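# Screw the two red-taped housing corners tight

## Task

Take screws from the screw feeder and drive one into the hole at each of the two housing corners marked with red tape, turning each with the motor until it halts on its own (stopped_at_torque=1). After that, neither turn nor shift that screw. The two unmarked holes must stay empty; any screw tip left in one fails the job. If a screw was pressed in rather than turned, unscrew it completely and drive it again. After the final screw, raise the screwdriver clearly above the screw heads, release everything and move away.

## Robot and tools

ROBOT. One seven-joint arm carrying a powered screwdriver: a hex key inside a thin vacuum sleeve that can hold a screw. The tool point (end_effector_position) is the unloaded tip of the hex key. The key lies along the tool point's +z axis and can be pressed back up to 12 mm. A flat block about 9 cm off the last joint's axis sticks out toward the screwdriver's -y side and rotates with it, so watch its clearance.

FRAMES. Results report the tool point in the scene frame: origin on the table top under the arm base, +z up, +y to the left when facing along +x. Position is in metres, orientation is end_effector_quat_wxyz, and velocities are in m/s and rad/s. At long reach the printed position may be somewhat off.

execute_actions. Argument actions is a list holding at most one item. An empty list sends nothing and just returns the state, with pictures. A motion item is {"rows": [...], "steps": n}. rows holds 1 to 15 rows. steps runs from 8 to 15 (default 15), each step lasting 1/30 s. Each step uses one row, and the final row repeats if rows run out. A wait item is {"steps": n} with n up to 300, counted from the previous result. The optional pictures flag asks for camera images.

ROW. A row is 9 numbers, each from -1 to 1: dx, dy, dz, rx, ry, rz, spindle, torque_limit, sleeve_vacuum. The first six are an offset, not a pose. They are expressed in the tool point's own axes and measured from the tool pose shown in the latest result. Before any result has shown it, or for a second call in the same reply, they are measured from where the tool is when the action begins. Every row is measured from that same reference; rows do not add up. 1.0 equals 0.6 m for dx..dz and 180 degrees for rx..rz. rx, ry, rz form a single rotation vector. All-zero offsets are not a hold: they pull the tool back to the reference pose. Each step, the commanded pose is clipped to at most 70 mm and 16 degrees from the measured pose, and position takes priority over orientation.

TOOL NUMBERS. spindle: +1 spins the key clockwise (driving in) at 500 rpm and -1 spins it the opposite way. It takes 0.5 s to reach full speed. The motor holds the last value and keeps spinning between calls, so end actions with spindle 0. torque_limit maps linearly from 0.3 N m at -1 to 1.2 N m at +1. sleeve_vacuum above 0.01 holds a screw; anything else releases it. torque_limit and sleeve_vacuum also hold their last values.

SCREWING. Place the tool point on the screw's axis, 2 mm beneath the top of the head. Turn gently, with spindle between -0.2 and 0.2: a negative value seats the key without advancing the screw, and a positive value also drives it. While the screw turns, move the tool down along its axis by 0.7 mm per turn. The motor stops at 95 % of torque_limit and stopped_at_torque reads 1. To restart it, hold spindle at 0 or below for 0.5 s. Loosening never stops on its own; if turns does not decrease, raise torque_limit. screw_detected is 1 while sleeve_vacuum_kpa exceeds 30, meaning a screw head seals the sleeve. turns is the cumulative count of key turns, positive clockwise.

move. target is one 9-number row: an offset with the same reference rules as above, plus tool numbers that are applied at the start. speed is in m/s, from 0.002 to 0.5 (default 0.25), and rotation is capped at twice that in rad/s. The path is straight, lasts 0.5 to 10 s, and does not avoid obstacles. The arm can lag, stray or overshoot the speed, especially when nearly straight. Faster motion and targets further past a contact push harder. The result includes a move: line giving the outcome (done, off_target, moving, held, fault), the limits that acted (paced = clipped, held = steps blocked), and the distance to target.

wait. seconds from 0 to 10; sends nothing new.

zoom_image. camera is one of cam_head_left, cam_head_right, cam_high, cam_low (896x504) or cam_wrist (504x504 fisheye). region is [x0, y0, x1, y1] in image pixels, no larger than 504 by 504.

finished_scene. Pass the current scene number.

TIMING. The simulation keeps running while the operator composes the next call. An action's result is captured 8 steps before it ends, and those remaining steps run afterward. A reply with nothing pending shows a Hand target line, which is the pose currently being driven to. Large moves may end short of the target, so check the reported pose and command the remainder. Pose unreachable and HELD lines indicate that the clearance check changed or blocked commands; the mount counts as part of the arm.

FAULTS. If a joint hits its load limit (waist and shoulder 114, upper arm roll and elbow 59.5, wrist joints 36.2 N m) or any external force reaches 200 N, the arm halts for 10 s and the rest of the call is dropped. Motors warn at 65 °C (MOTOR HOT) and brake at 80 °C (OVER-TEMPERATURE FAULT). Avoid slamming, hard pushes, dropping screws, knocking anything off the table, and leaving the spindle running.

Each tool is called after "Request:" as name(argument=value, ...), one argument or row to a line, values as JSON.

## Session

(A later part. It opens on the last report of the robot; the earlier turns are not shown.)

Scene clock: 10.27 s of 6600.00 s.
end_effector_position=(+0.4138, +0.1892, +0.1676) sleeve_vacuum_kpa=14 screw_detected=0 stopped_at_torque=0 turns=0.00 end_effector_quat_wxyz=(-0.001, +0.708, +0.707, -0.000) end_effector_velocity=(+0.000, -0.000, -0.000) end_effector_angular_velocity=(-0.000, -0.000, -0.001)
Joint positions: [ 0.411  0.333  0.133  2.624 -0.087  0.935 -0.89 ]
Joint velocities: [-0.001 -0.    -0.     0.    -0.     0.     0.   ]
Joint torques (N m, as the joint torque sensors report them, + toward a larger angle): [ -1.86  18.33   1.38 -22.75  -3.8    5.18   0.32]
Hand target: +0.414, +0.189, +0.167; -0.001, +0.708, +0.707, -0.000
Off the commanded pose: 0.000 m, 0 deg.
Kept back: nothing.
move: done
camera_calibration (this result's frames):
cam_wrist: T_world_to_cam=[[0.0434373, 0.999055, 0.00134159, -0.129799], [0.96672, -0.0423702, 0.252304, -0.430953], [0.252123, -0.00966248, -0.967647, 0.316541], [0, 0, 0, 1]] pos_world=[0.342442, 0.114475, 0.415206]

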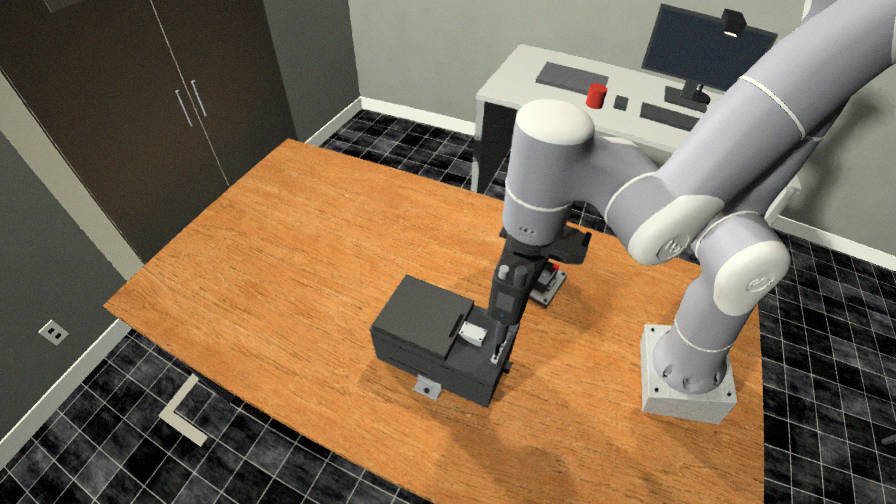

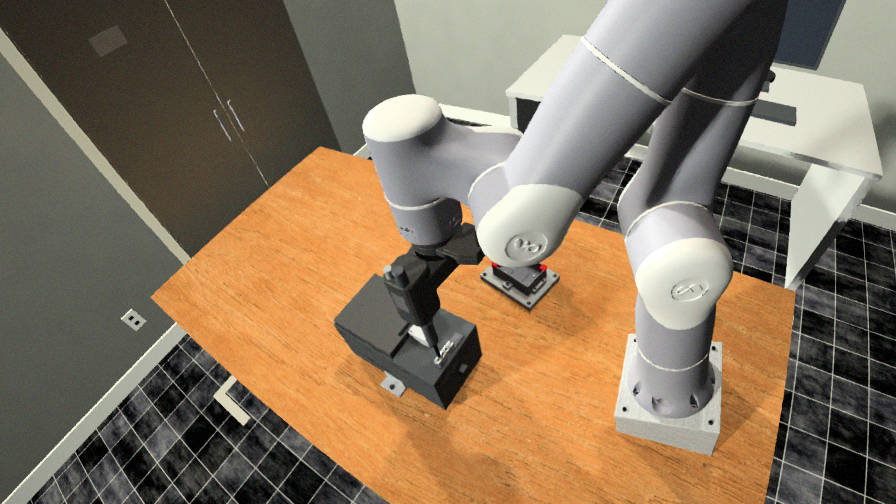

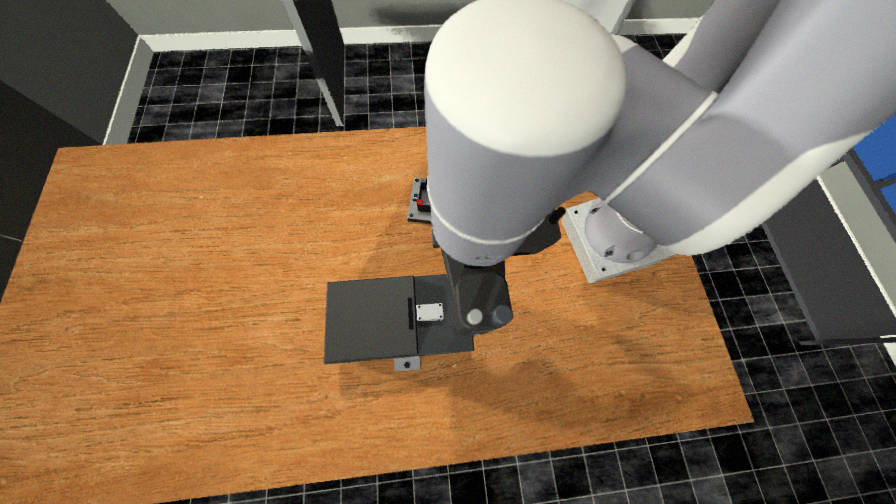

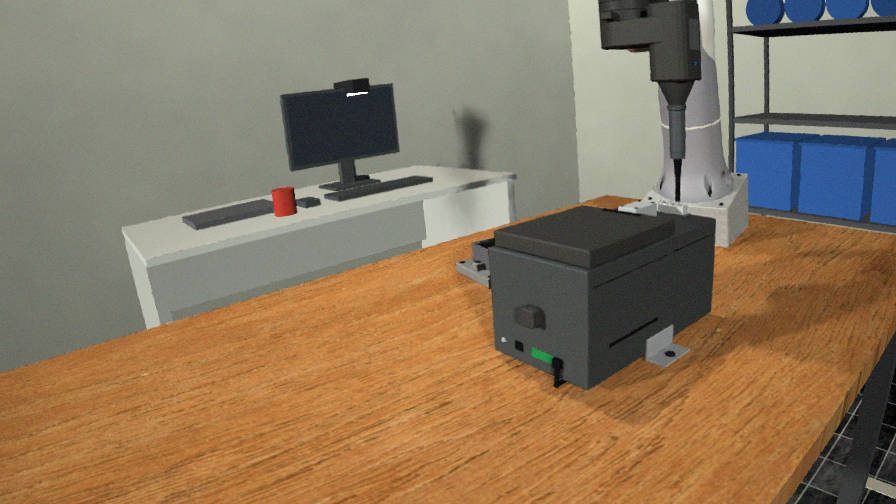

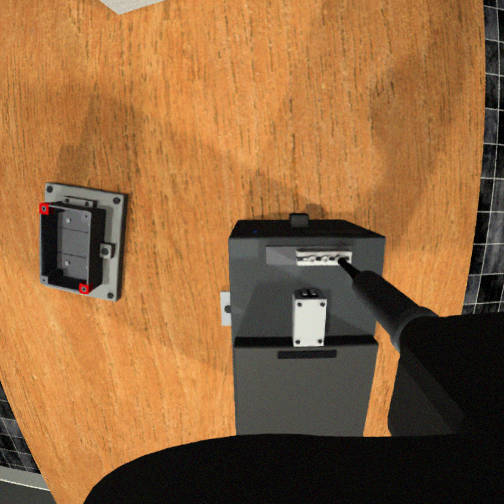

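Request:
move(
  target=[-0.0022,-0.0018,-0.002,0,0,0,0,0,1],
  speed=0.02,
)

Request:
move(
  target=[0,0,0.008,0,0,0,-0.15,0,1],
  speed=0.005,
)

Request:
zoom_image(
  camera="cam_wrist",
  region=[300, 220, 380, 300],
)

Request:
zoom_image(
  camera="cam_low",
  region=[640, 170, 720, 230],
)

Scene clock: 11.37 s of 6600.00 s.
end_effector_position=(+0.4129, +0.1881, +0.1690) sleeve_vacuum_kpa=14 screw_detected=0 stopped_at_torque=0 turns=0.00 end_effector_quat_wxyz=(-0.001, +0.707, +0.707, +0.000) end_effector_velocity=(+0.000, -0.000, +0.000) end_effector_angular_velocity=(-0.000, +0.000, -0.001)
Joint positions: [ 0.411  0.341  0.133  2.626 -0.085  0.929 -0.893]
Joint velocities: [-0.  0. -0.  0.  0. -0.  0.]
Joint torques (N m, as the joint torque sensors report them, + toward a larger angle): [ -1.44  20.22  -0.32 -23.17  -2.17   4.78  -0.11]
Hand target: +0.413, +0.188, +0.169; -0.001, +0.708, +0.707, -0.000
Off the commanded pose: 0.000 m, 0 deg.
Kept back: nothing.
move: done
camera_calibration (this result's frames):
cam_wrist: T_world_to_cam=[[0.0429712, 0.999075, 0.00145325, -0.128508], [0.966575, -0.0419413, 0.252929, -0.430668], [0.252756, -0.009464, -0.967484, 0.317737], [0, 0, 0, 1]] pos_world=[0.341486, 0.113333, 0.416521]

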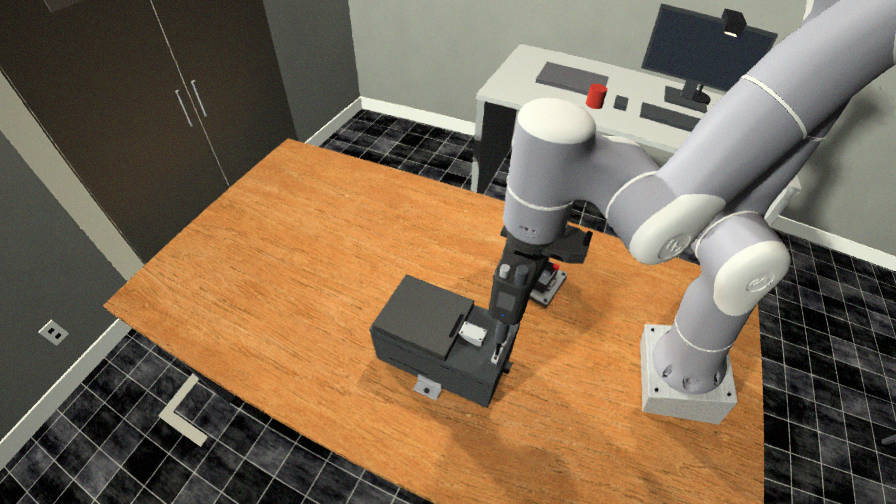

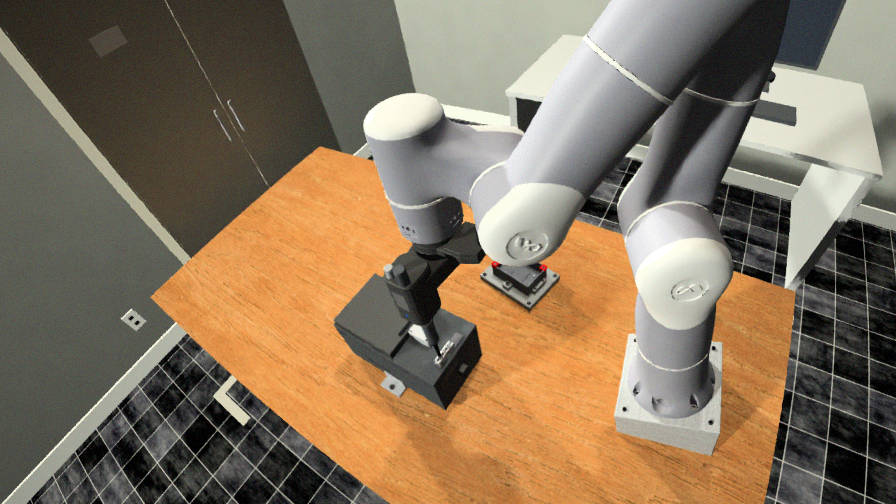

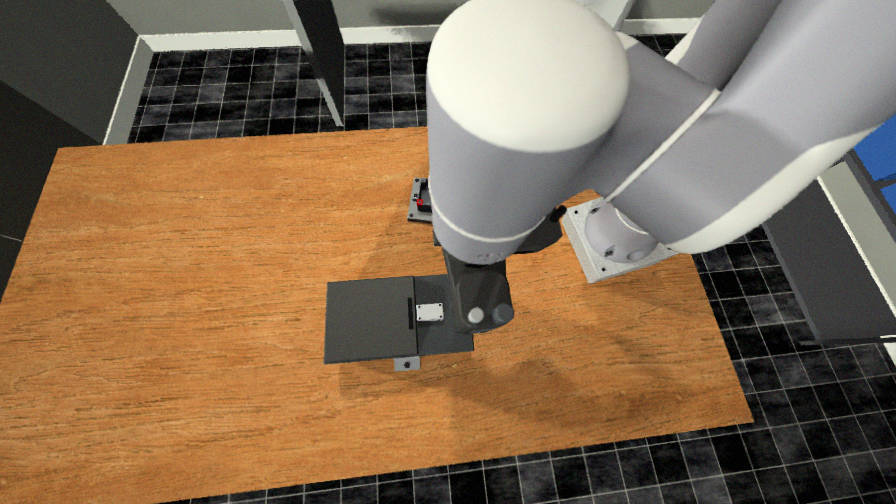

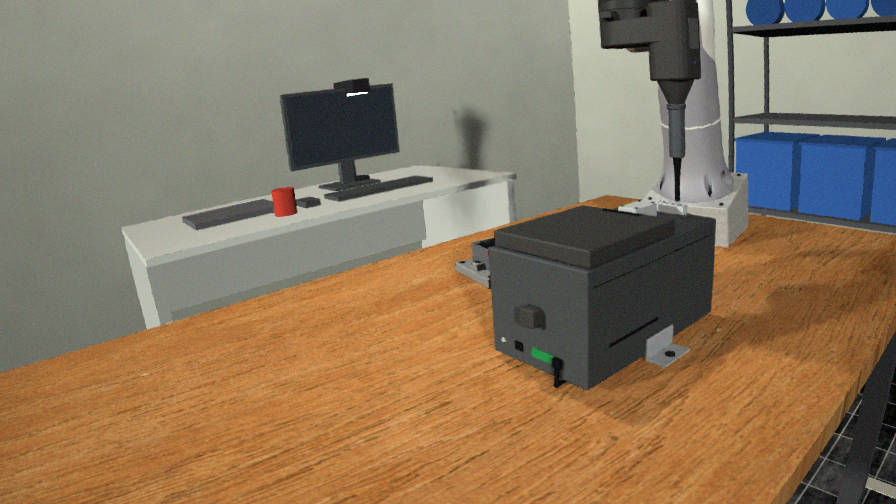

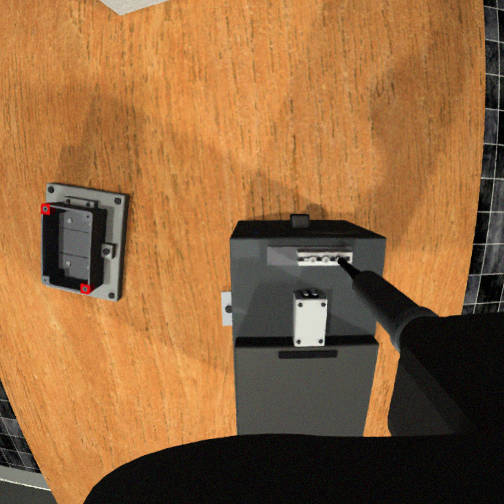

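Scene clock: 12.53 s of 6600.00 s.
end_effector_position=(+0.4130, +0.1881, +0.1643) sleeve_vacuum_kpa=40 screw_detected=1 stopped_at_torque=0 turns=-1.43 end_effector_quat_wxyz=(-0.001, +0.708, +0.707, +0.000) end_effector_velocity=(+0.000, -0.000, -0.000) end_effector_angular_velocity=(-0.000, -0.000, -0.000)
Joint positions: [ 0.408  0.326  0.133  2.631 -0.09   0.951 -0.89 ]
Joint velocities: [-0. -0.  0. -0. -0.  0.  0.]
Joint torques (N m, as the joint torque sensors report them, + toward a larger angle): [ -1.41  18.54   1.68 -23.1   -3.57   5.66   0.56]
Hand target: +0.413, +0.188, +0.164; -0.001, +0.707, +0.707, +0.000
Off the commanded pose: 0.000 m, 0 deg.
Kept back: nothing.
move: done
camera_calibration (this result's frames):
cam_wrist: T_world_to_cam=[[0.0431872, 0.999065, 0.00175542, -0.128689], [0.966569, -0.0422268, 0.252907, -0.429485], [0.252744, -0.00922559, -0.967489, 0.313166], [0, 0, 0, 1]] pos_world=[0.341534, 0.113322, 0.41183]

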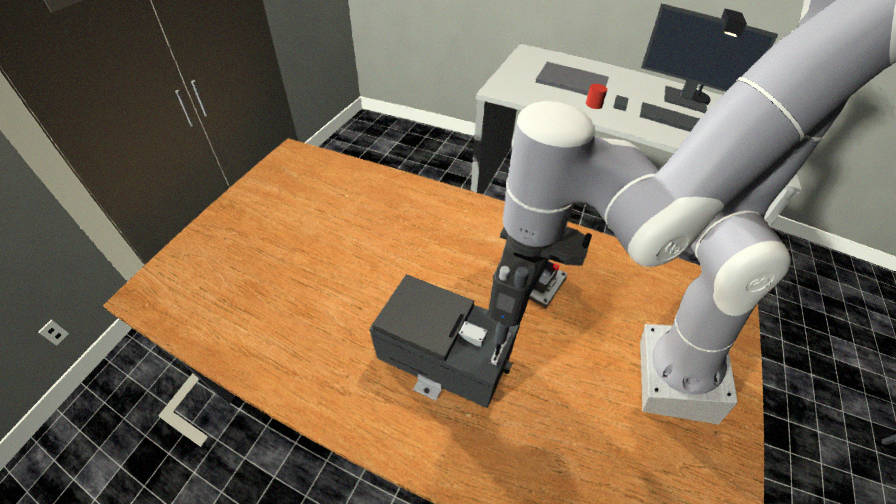

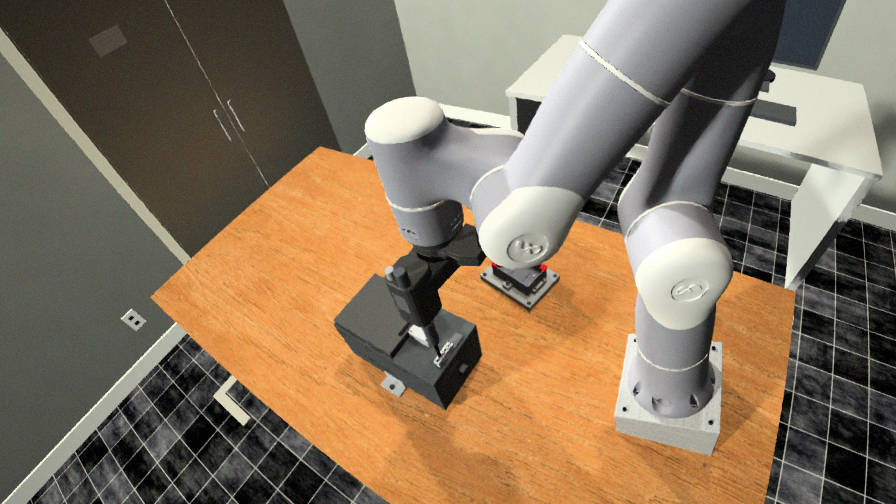

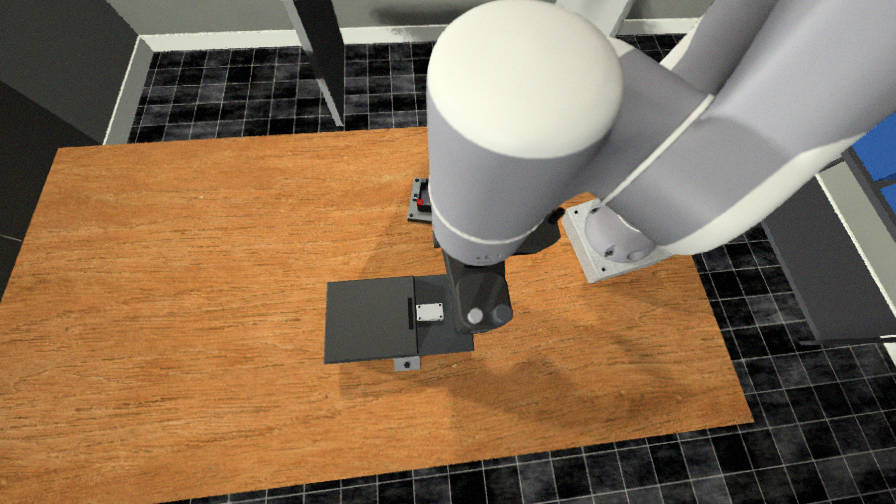

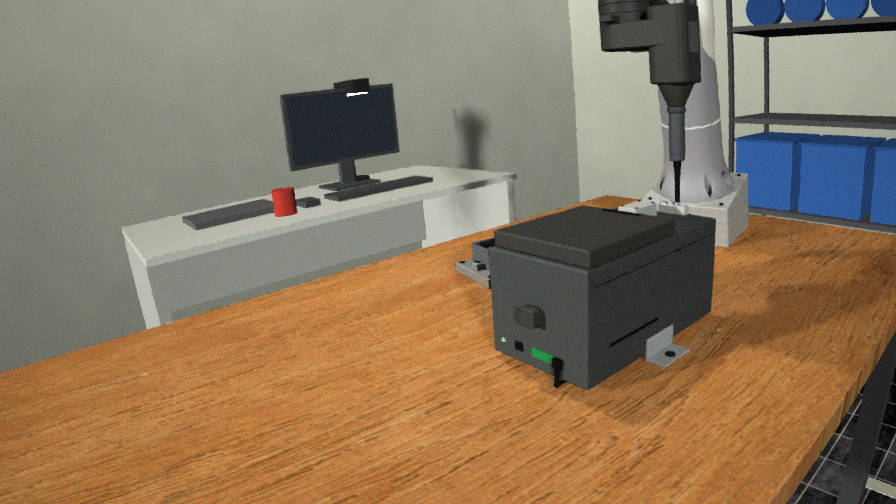

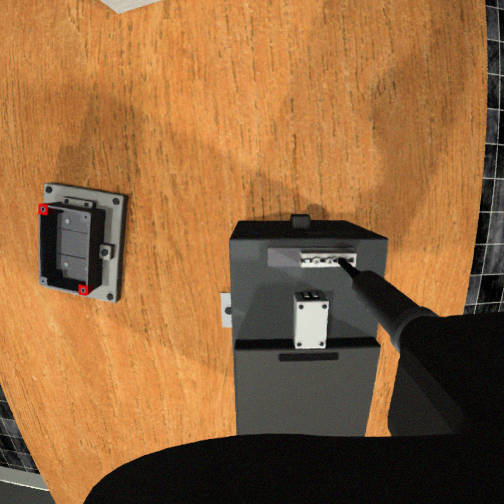

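Region (300, 220, 380, 300) of cam_wrist's 504x504 image, scaled by 6.300, with more detail than that image has.

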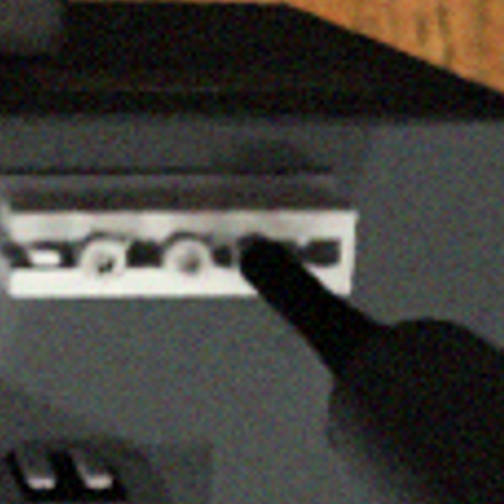

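Region (640, 170, 720, 230) of cam_low's 896x504 image, scaled by 6.300, with more detail than that image has; it fills the top 378 rows of this view, and the rest is white.

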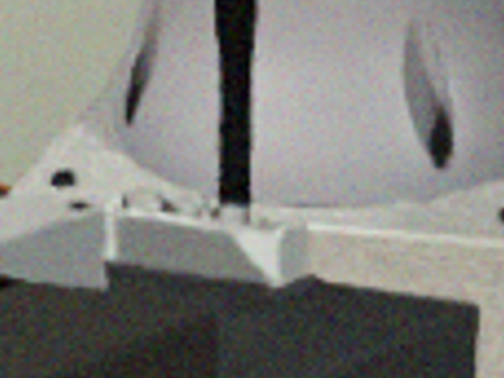

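Request:
move(
  target=[0,0,-0.07,0,0,0,0,0,1],
  speed=0.08,
)

Request:
zoom_image(
  camera="cam_low",
  region=[630, 150, 730, 230],
)

Request:
zoom_image(
  camera="cam_wrist",
  region=[280, 210, 380, 310],
)

Scene clock: 13.63 s of 6600.00 s.
end_effector_position=(+0.4132, +0.1880, +0.2063) sleeve_vacuum_kpa=40 screw_detected=1 stopped_at_torque=0 turns=-1.76 end_effector_quat_wxyz=(-0.001, +0.708, +0.707, +0.000) end_effector_velocity=(-0.000, +0.000, -0.000) end_effector_angular_velocity=(-0.000, +0.001, +0.001)
Joint positions: [ 0.421  0.45   0.137  2.573 -0.053  0.768 -0.913]
Joint velocities: [ 0.001 -0.    -0.     0.    -0.    -0.001 -0.   ]
Joint torques (N m, as the joint torque sensors report them, + toward a larger angle): [  0.21  17.94   0.17 -27.59  -2.45   4.88  -0.09]
Hand target: +0.413, +0.188, +0.206; -0.001, +0.708, +0.707, +0.000
Off the commanded pose: 0.000 m, 0 deg.
Kept back: nothing.
move: done
camera_calibration (this result's frames):
cam_wrist: T_world_to_cam=[[0.0430131, 0.999073, 0.00142081, -0.128525], [0.966466, -0.0419696, 0.253344, -0.440417], [0.253168, -0.00952394, -0.967375, 0.353616], [0, 0, 0, 1]] pos_world=[0.341651, 0.113289, 0.453839]

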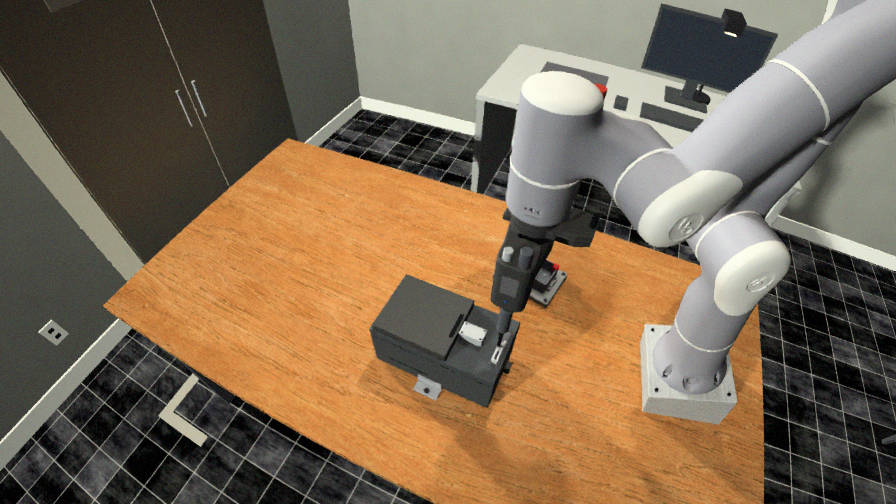

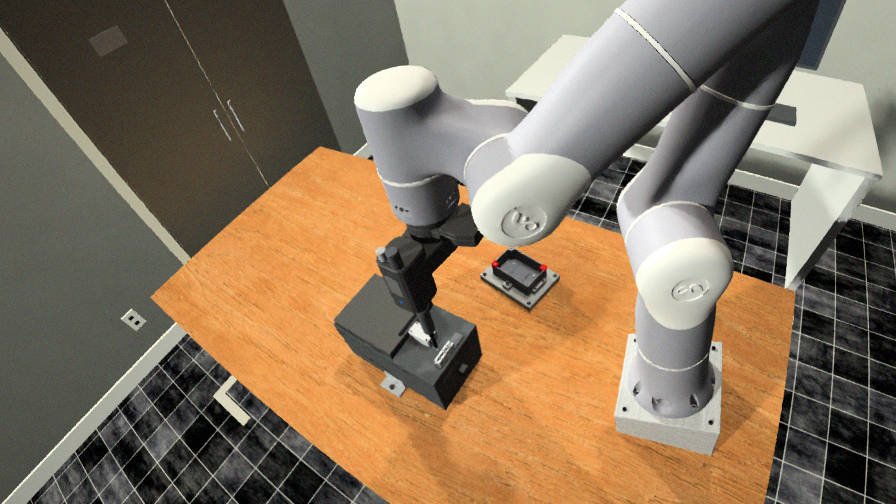

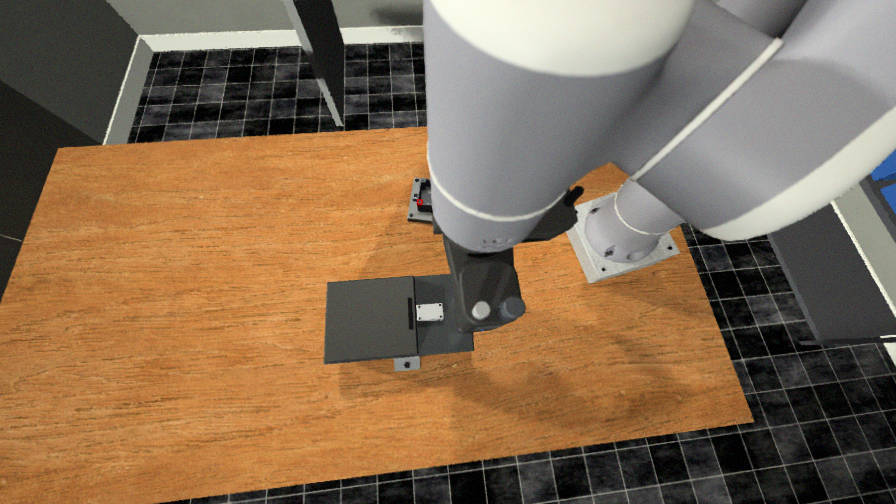

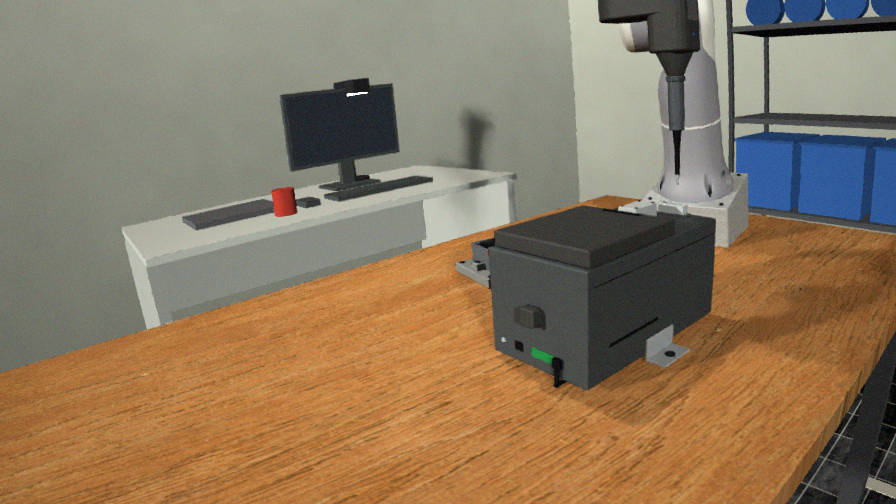

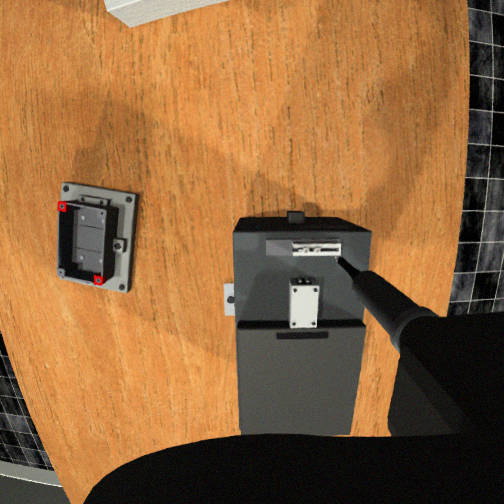

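Region (630, 150, 730, 230) of cam_low's 896x504 image, scaled by 5.040, with more detail than that image has; it fills the top 403 rows of this view, and the rest is white.

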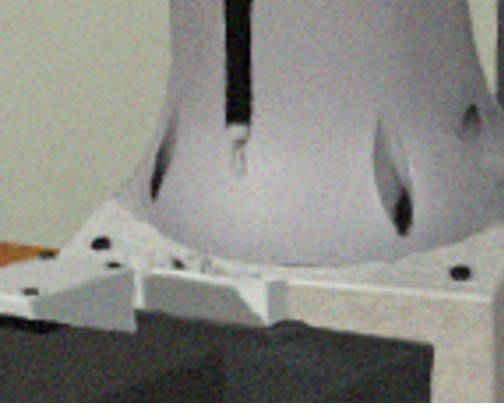

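Region (280, 210, 380, 310) of cam_wrist's 504x504 image, scaled by 5.040, with more detail than that image has.

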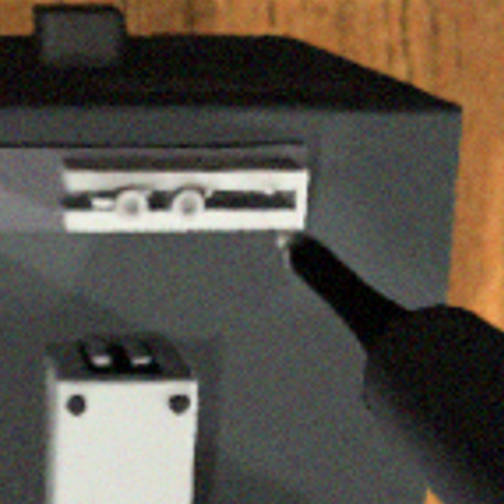

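Request:
move(
  target=[-0.53,0.13,0.13,0,0,0,0,0,1],
)

Request:
zoom_image(
  camera="cam_wrist",
  region=[230, 100, 430, 300],
)

Scene clock: 28.57 s of 6600.00 s.
end_effector_position=(+0.4908, -0.1298, +0.1278) sleeve_vacuum_kpa=40 screw_detected=1 stopped_at_torque=0 turns=-1.76 end_effector_quat_wxyz=(-0.001, +0.707, +0.707, +0.000) end_effector_velocity=(+0.000, +0.000, +0.000) end_effector_angular_velocity=(+0.001, -0.001, +0.001)
Joint positions: [ 0.251 -0.009 -0.588  2.372  0.204  1.011 -1.995]
Joint velocities: [-0.001 -0.     0.    -0.001  0.002 -0.001 -0.003]
Joint torques (N m, as the joint torque sensors report them, + toward a larger angle): [ -6.81  28.23  -3.92 -20.79  -1.7    4.06  -0.18]
Hand target: +0.491, -0.130, +0.128; -0.001, +0.708, +0.707, +0.000
Off the commanded pose: 0.000 m, 0 deg.
Kept back: nothing.
After step 90, 10.13 s passed at rest.
move: done
camera_calibration (this result's frames):
cam_wrist: T_world_to_cam=[[0.0425861, 0.999092, 0.00117596, 0.186063], [0.966483, -0.0414943, 0.253355, -0.508832], [0.253174, -0.00965288, -0.967373, 0.254937], [0, 0, 0, 1]] pos_world=[0.419311, -0.204547, 0.375316]

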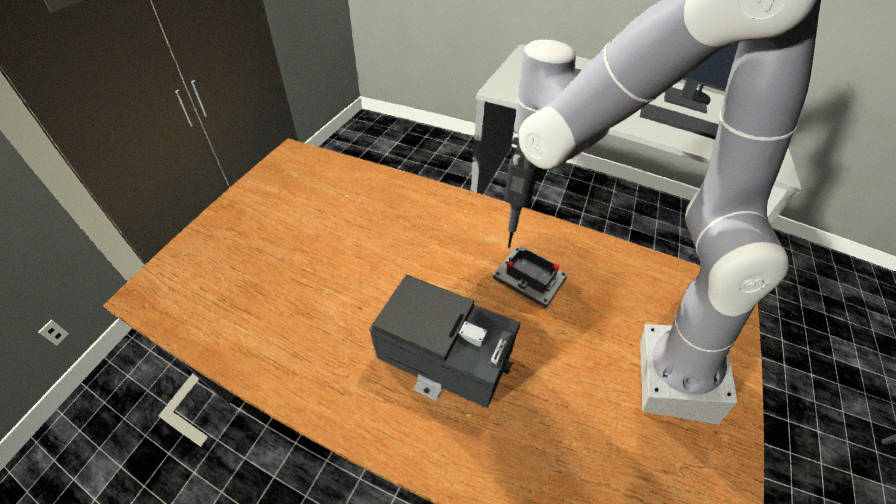

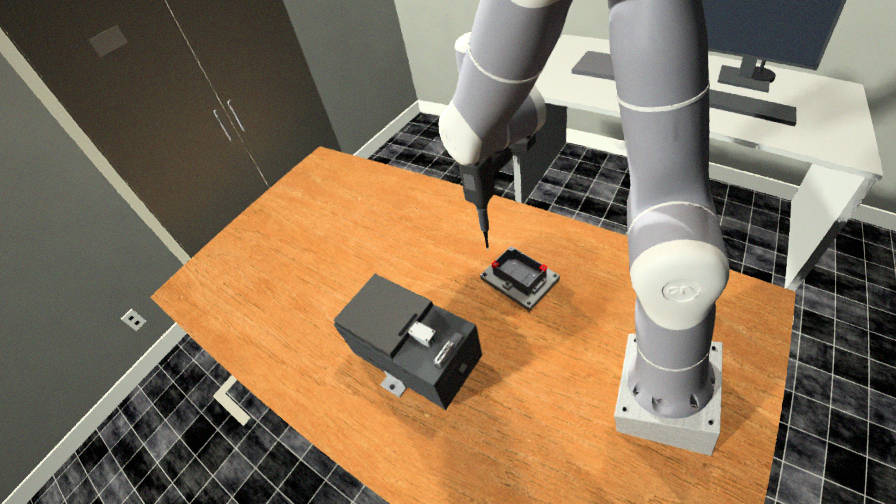

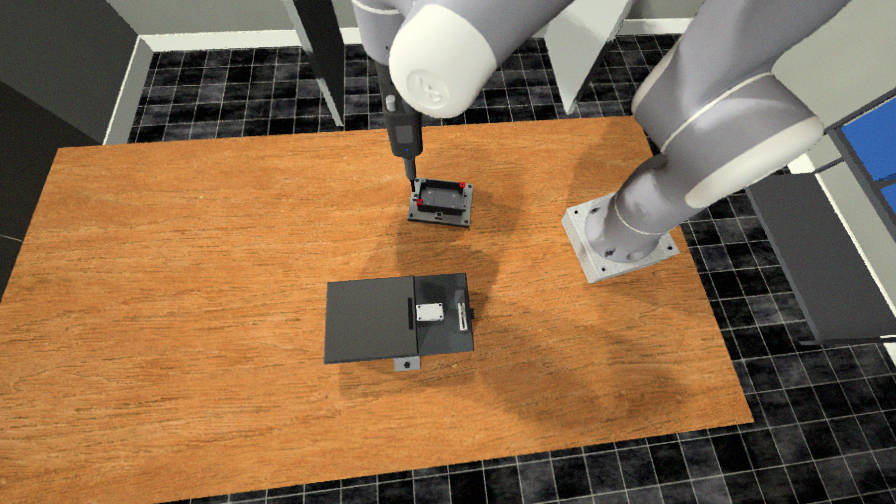

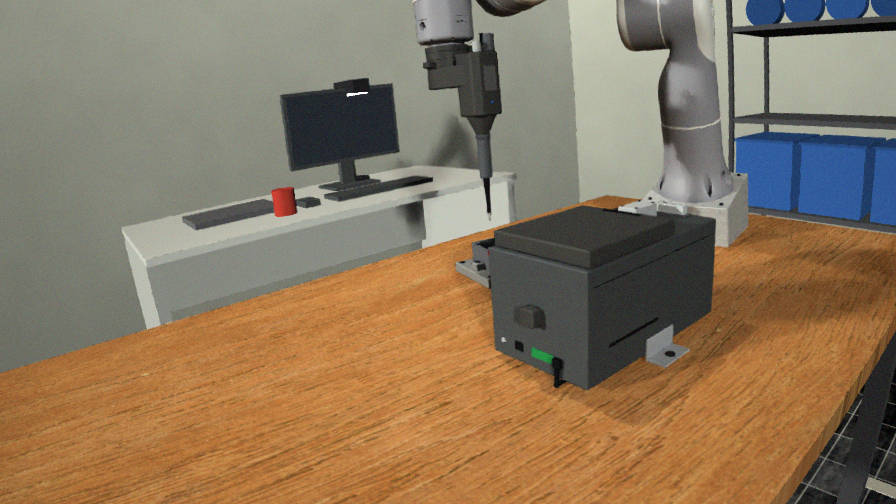

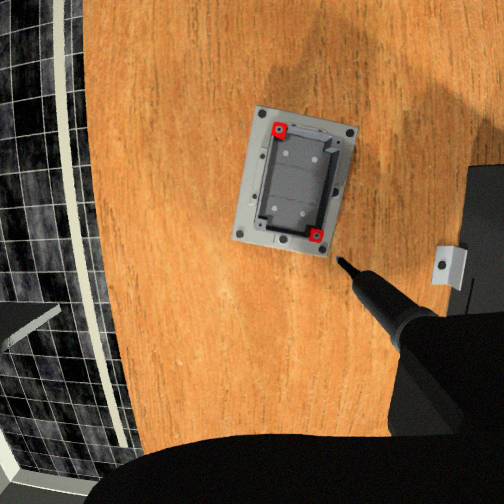

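Region (230, 100, 430, 300) of cam_wrist's 504x504 image, scaled by 2.520, with more detail than that image has.

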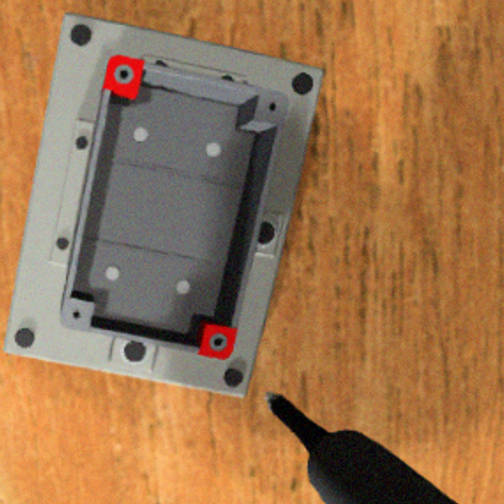

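Request:
move(
  target=[-0.013,-0.018,0.055,0,0,0,0,0,1],
  speed=0.1,
)

Request:
zoom_image(
  camera="cam_wrist",
  region=[300, 220, 380, 300],
)

Request:
zoom_image(
  camera="cam_head_left",
  region=[480, 230, 540, 290],
)

Request:
zoom_image(
  camera="cam_head_right",
  region=[465, 230, 525, 290],
)

Request:
zoom_image(
  camera="cam_low",
  region=[450, 200, 530, 290],
)

Scene clock: 29.70 s of 6600.00 s.
end_effector_position=(+0.4799, -0.1377, +0.0947) sleeve_vacuum_kpa=40 screw_detected=1 stopped_at_torque=0 turns=-1.76 end_effector_quat_wxyz=(-0.001, +0.707, +0.707, +0.000) end_effector_velocity=(-0.000, +0.001, -0.000) end_effector_angular_velocity=(+0.001, +0.000, +0.001)
Joint positions: [ 0.242 -0.128 -0.587  2.354  0.369  1.075 -2.14 ]
Joint velocities: [ 0.    -0.     0.    -0.     0.002 -0.001 -0.002]
Joint torques (N m, as the joint torque sensors report them, + toward a larger angle): [ -6.26  30.44  -3.76 -17.9   -1.26   4.02  -0.21]
Hand target: +0.480, -0.138, +0.095; -0.001, +0.707, +0.707, +0.000
Off the commanded pose: 0.000 m, 0 deg.
Kept back: nothing.
move: done
camera_calibration (this result's frames):
cam_wrist: T_world_to_cam=[[0.0426135, 0.999091, 0.000931738, 0.194447], [0.966542, -0.0414613, 0.253135, -0.490194], [0.252943, -0.00988639, -0.967431, 0.22575], [0, 0, 0, 1]] pos_world=[0.408406, -0.212363, 0.342301]

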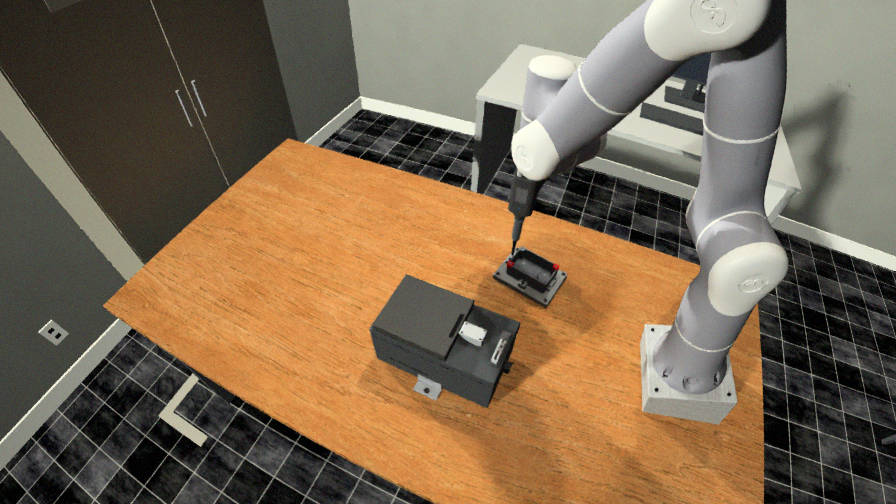

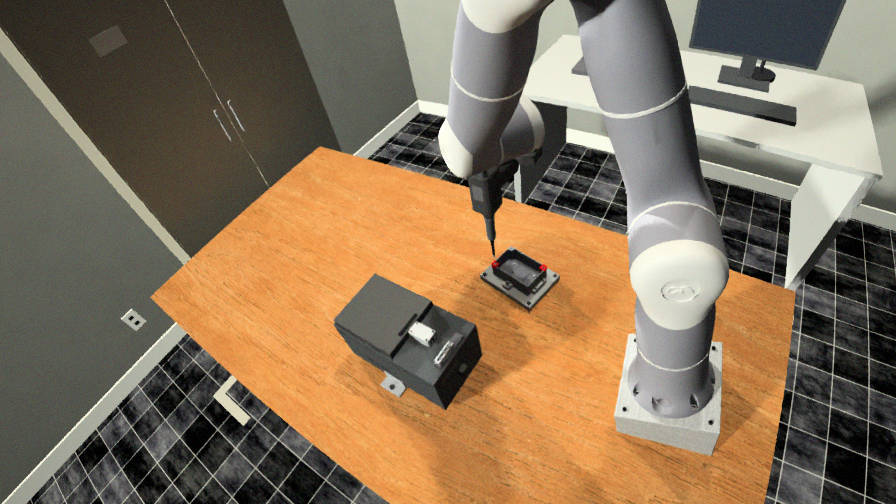

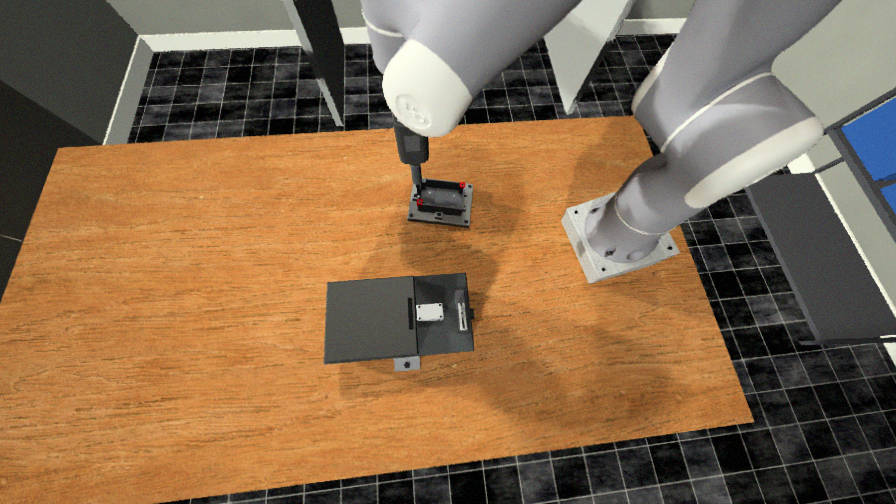

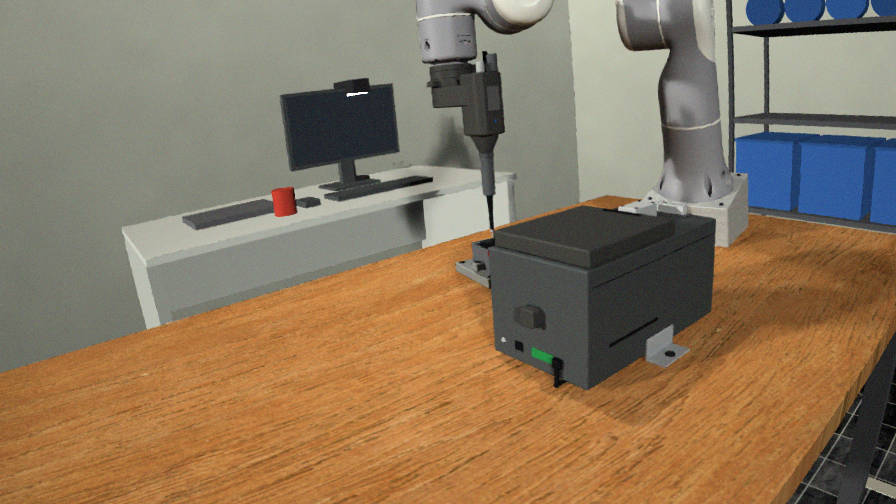

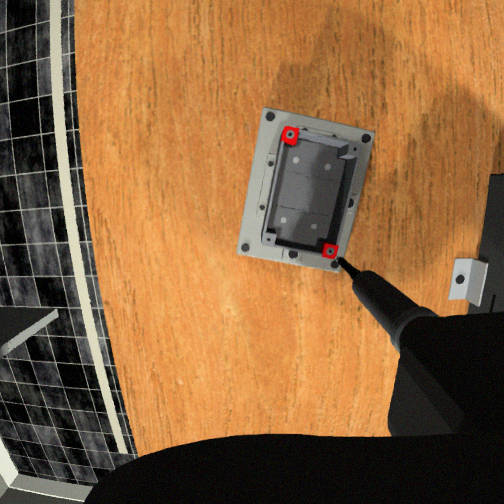

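Region (300, 220, 380, 300) of cam_wrist's 504x504 image, scaled by 6.300, with more detail than that image has.

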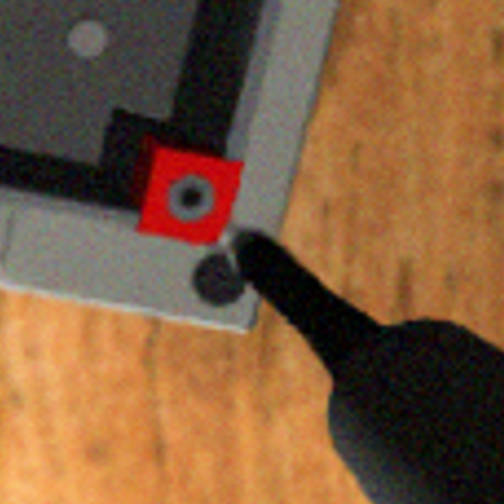

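Region (480, 230, 540, 290) of cam_head_left's 896x504 image, scaled by 8.400, with more detail than that image has.

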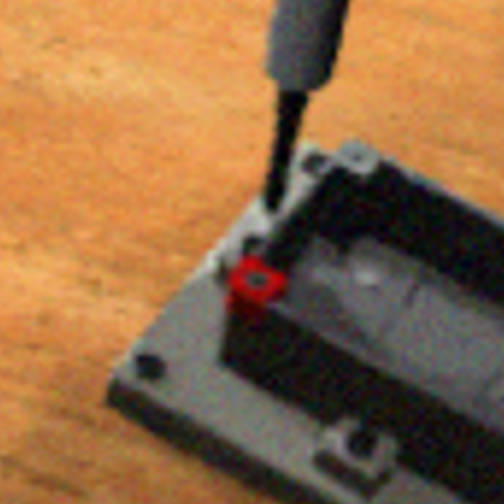

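Region (465, 230, 525, 290) of cam_head_right's 896x504 image, scaled by 8.400, with more detail than that image has.

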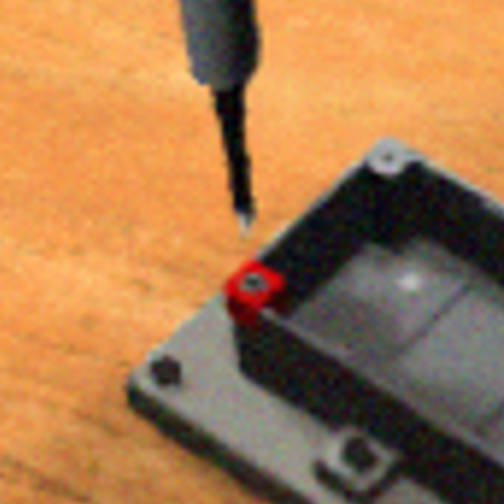

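Region (450, 200, 530, 290) of cam_low's 896x504 image, scaled by 5.600, with more detail than that image has.

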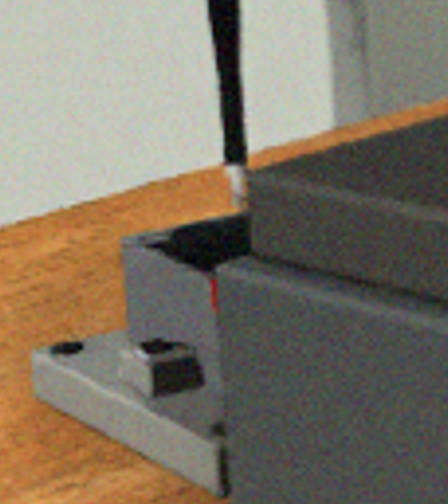

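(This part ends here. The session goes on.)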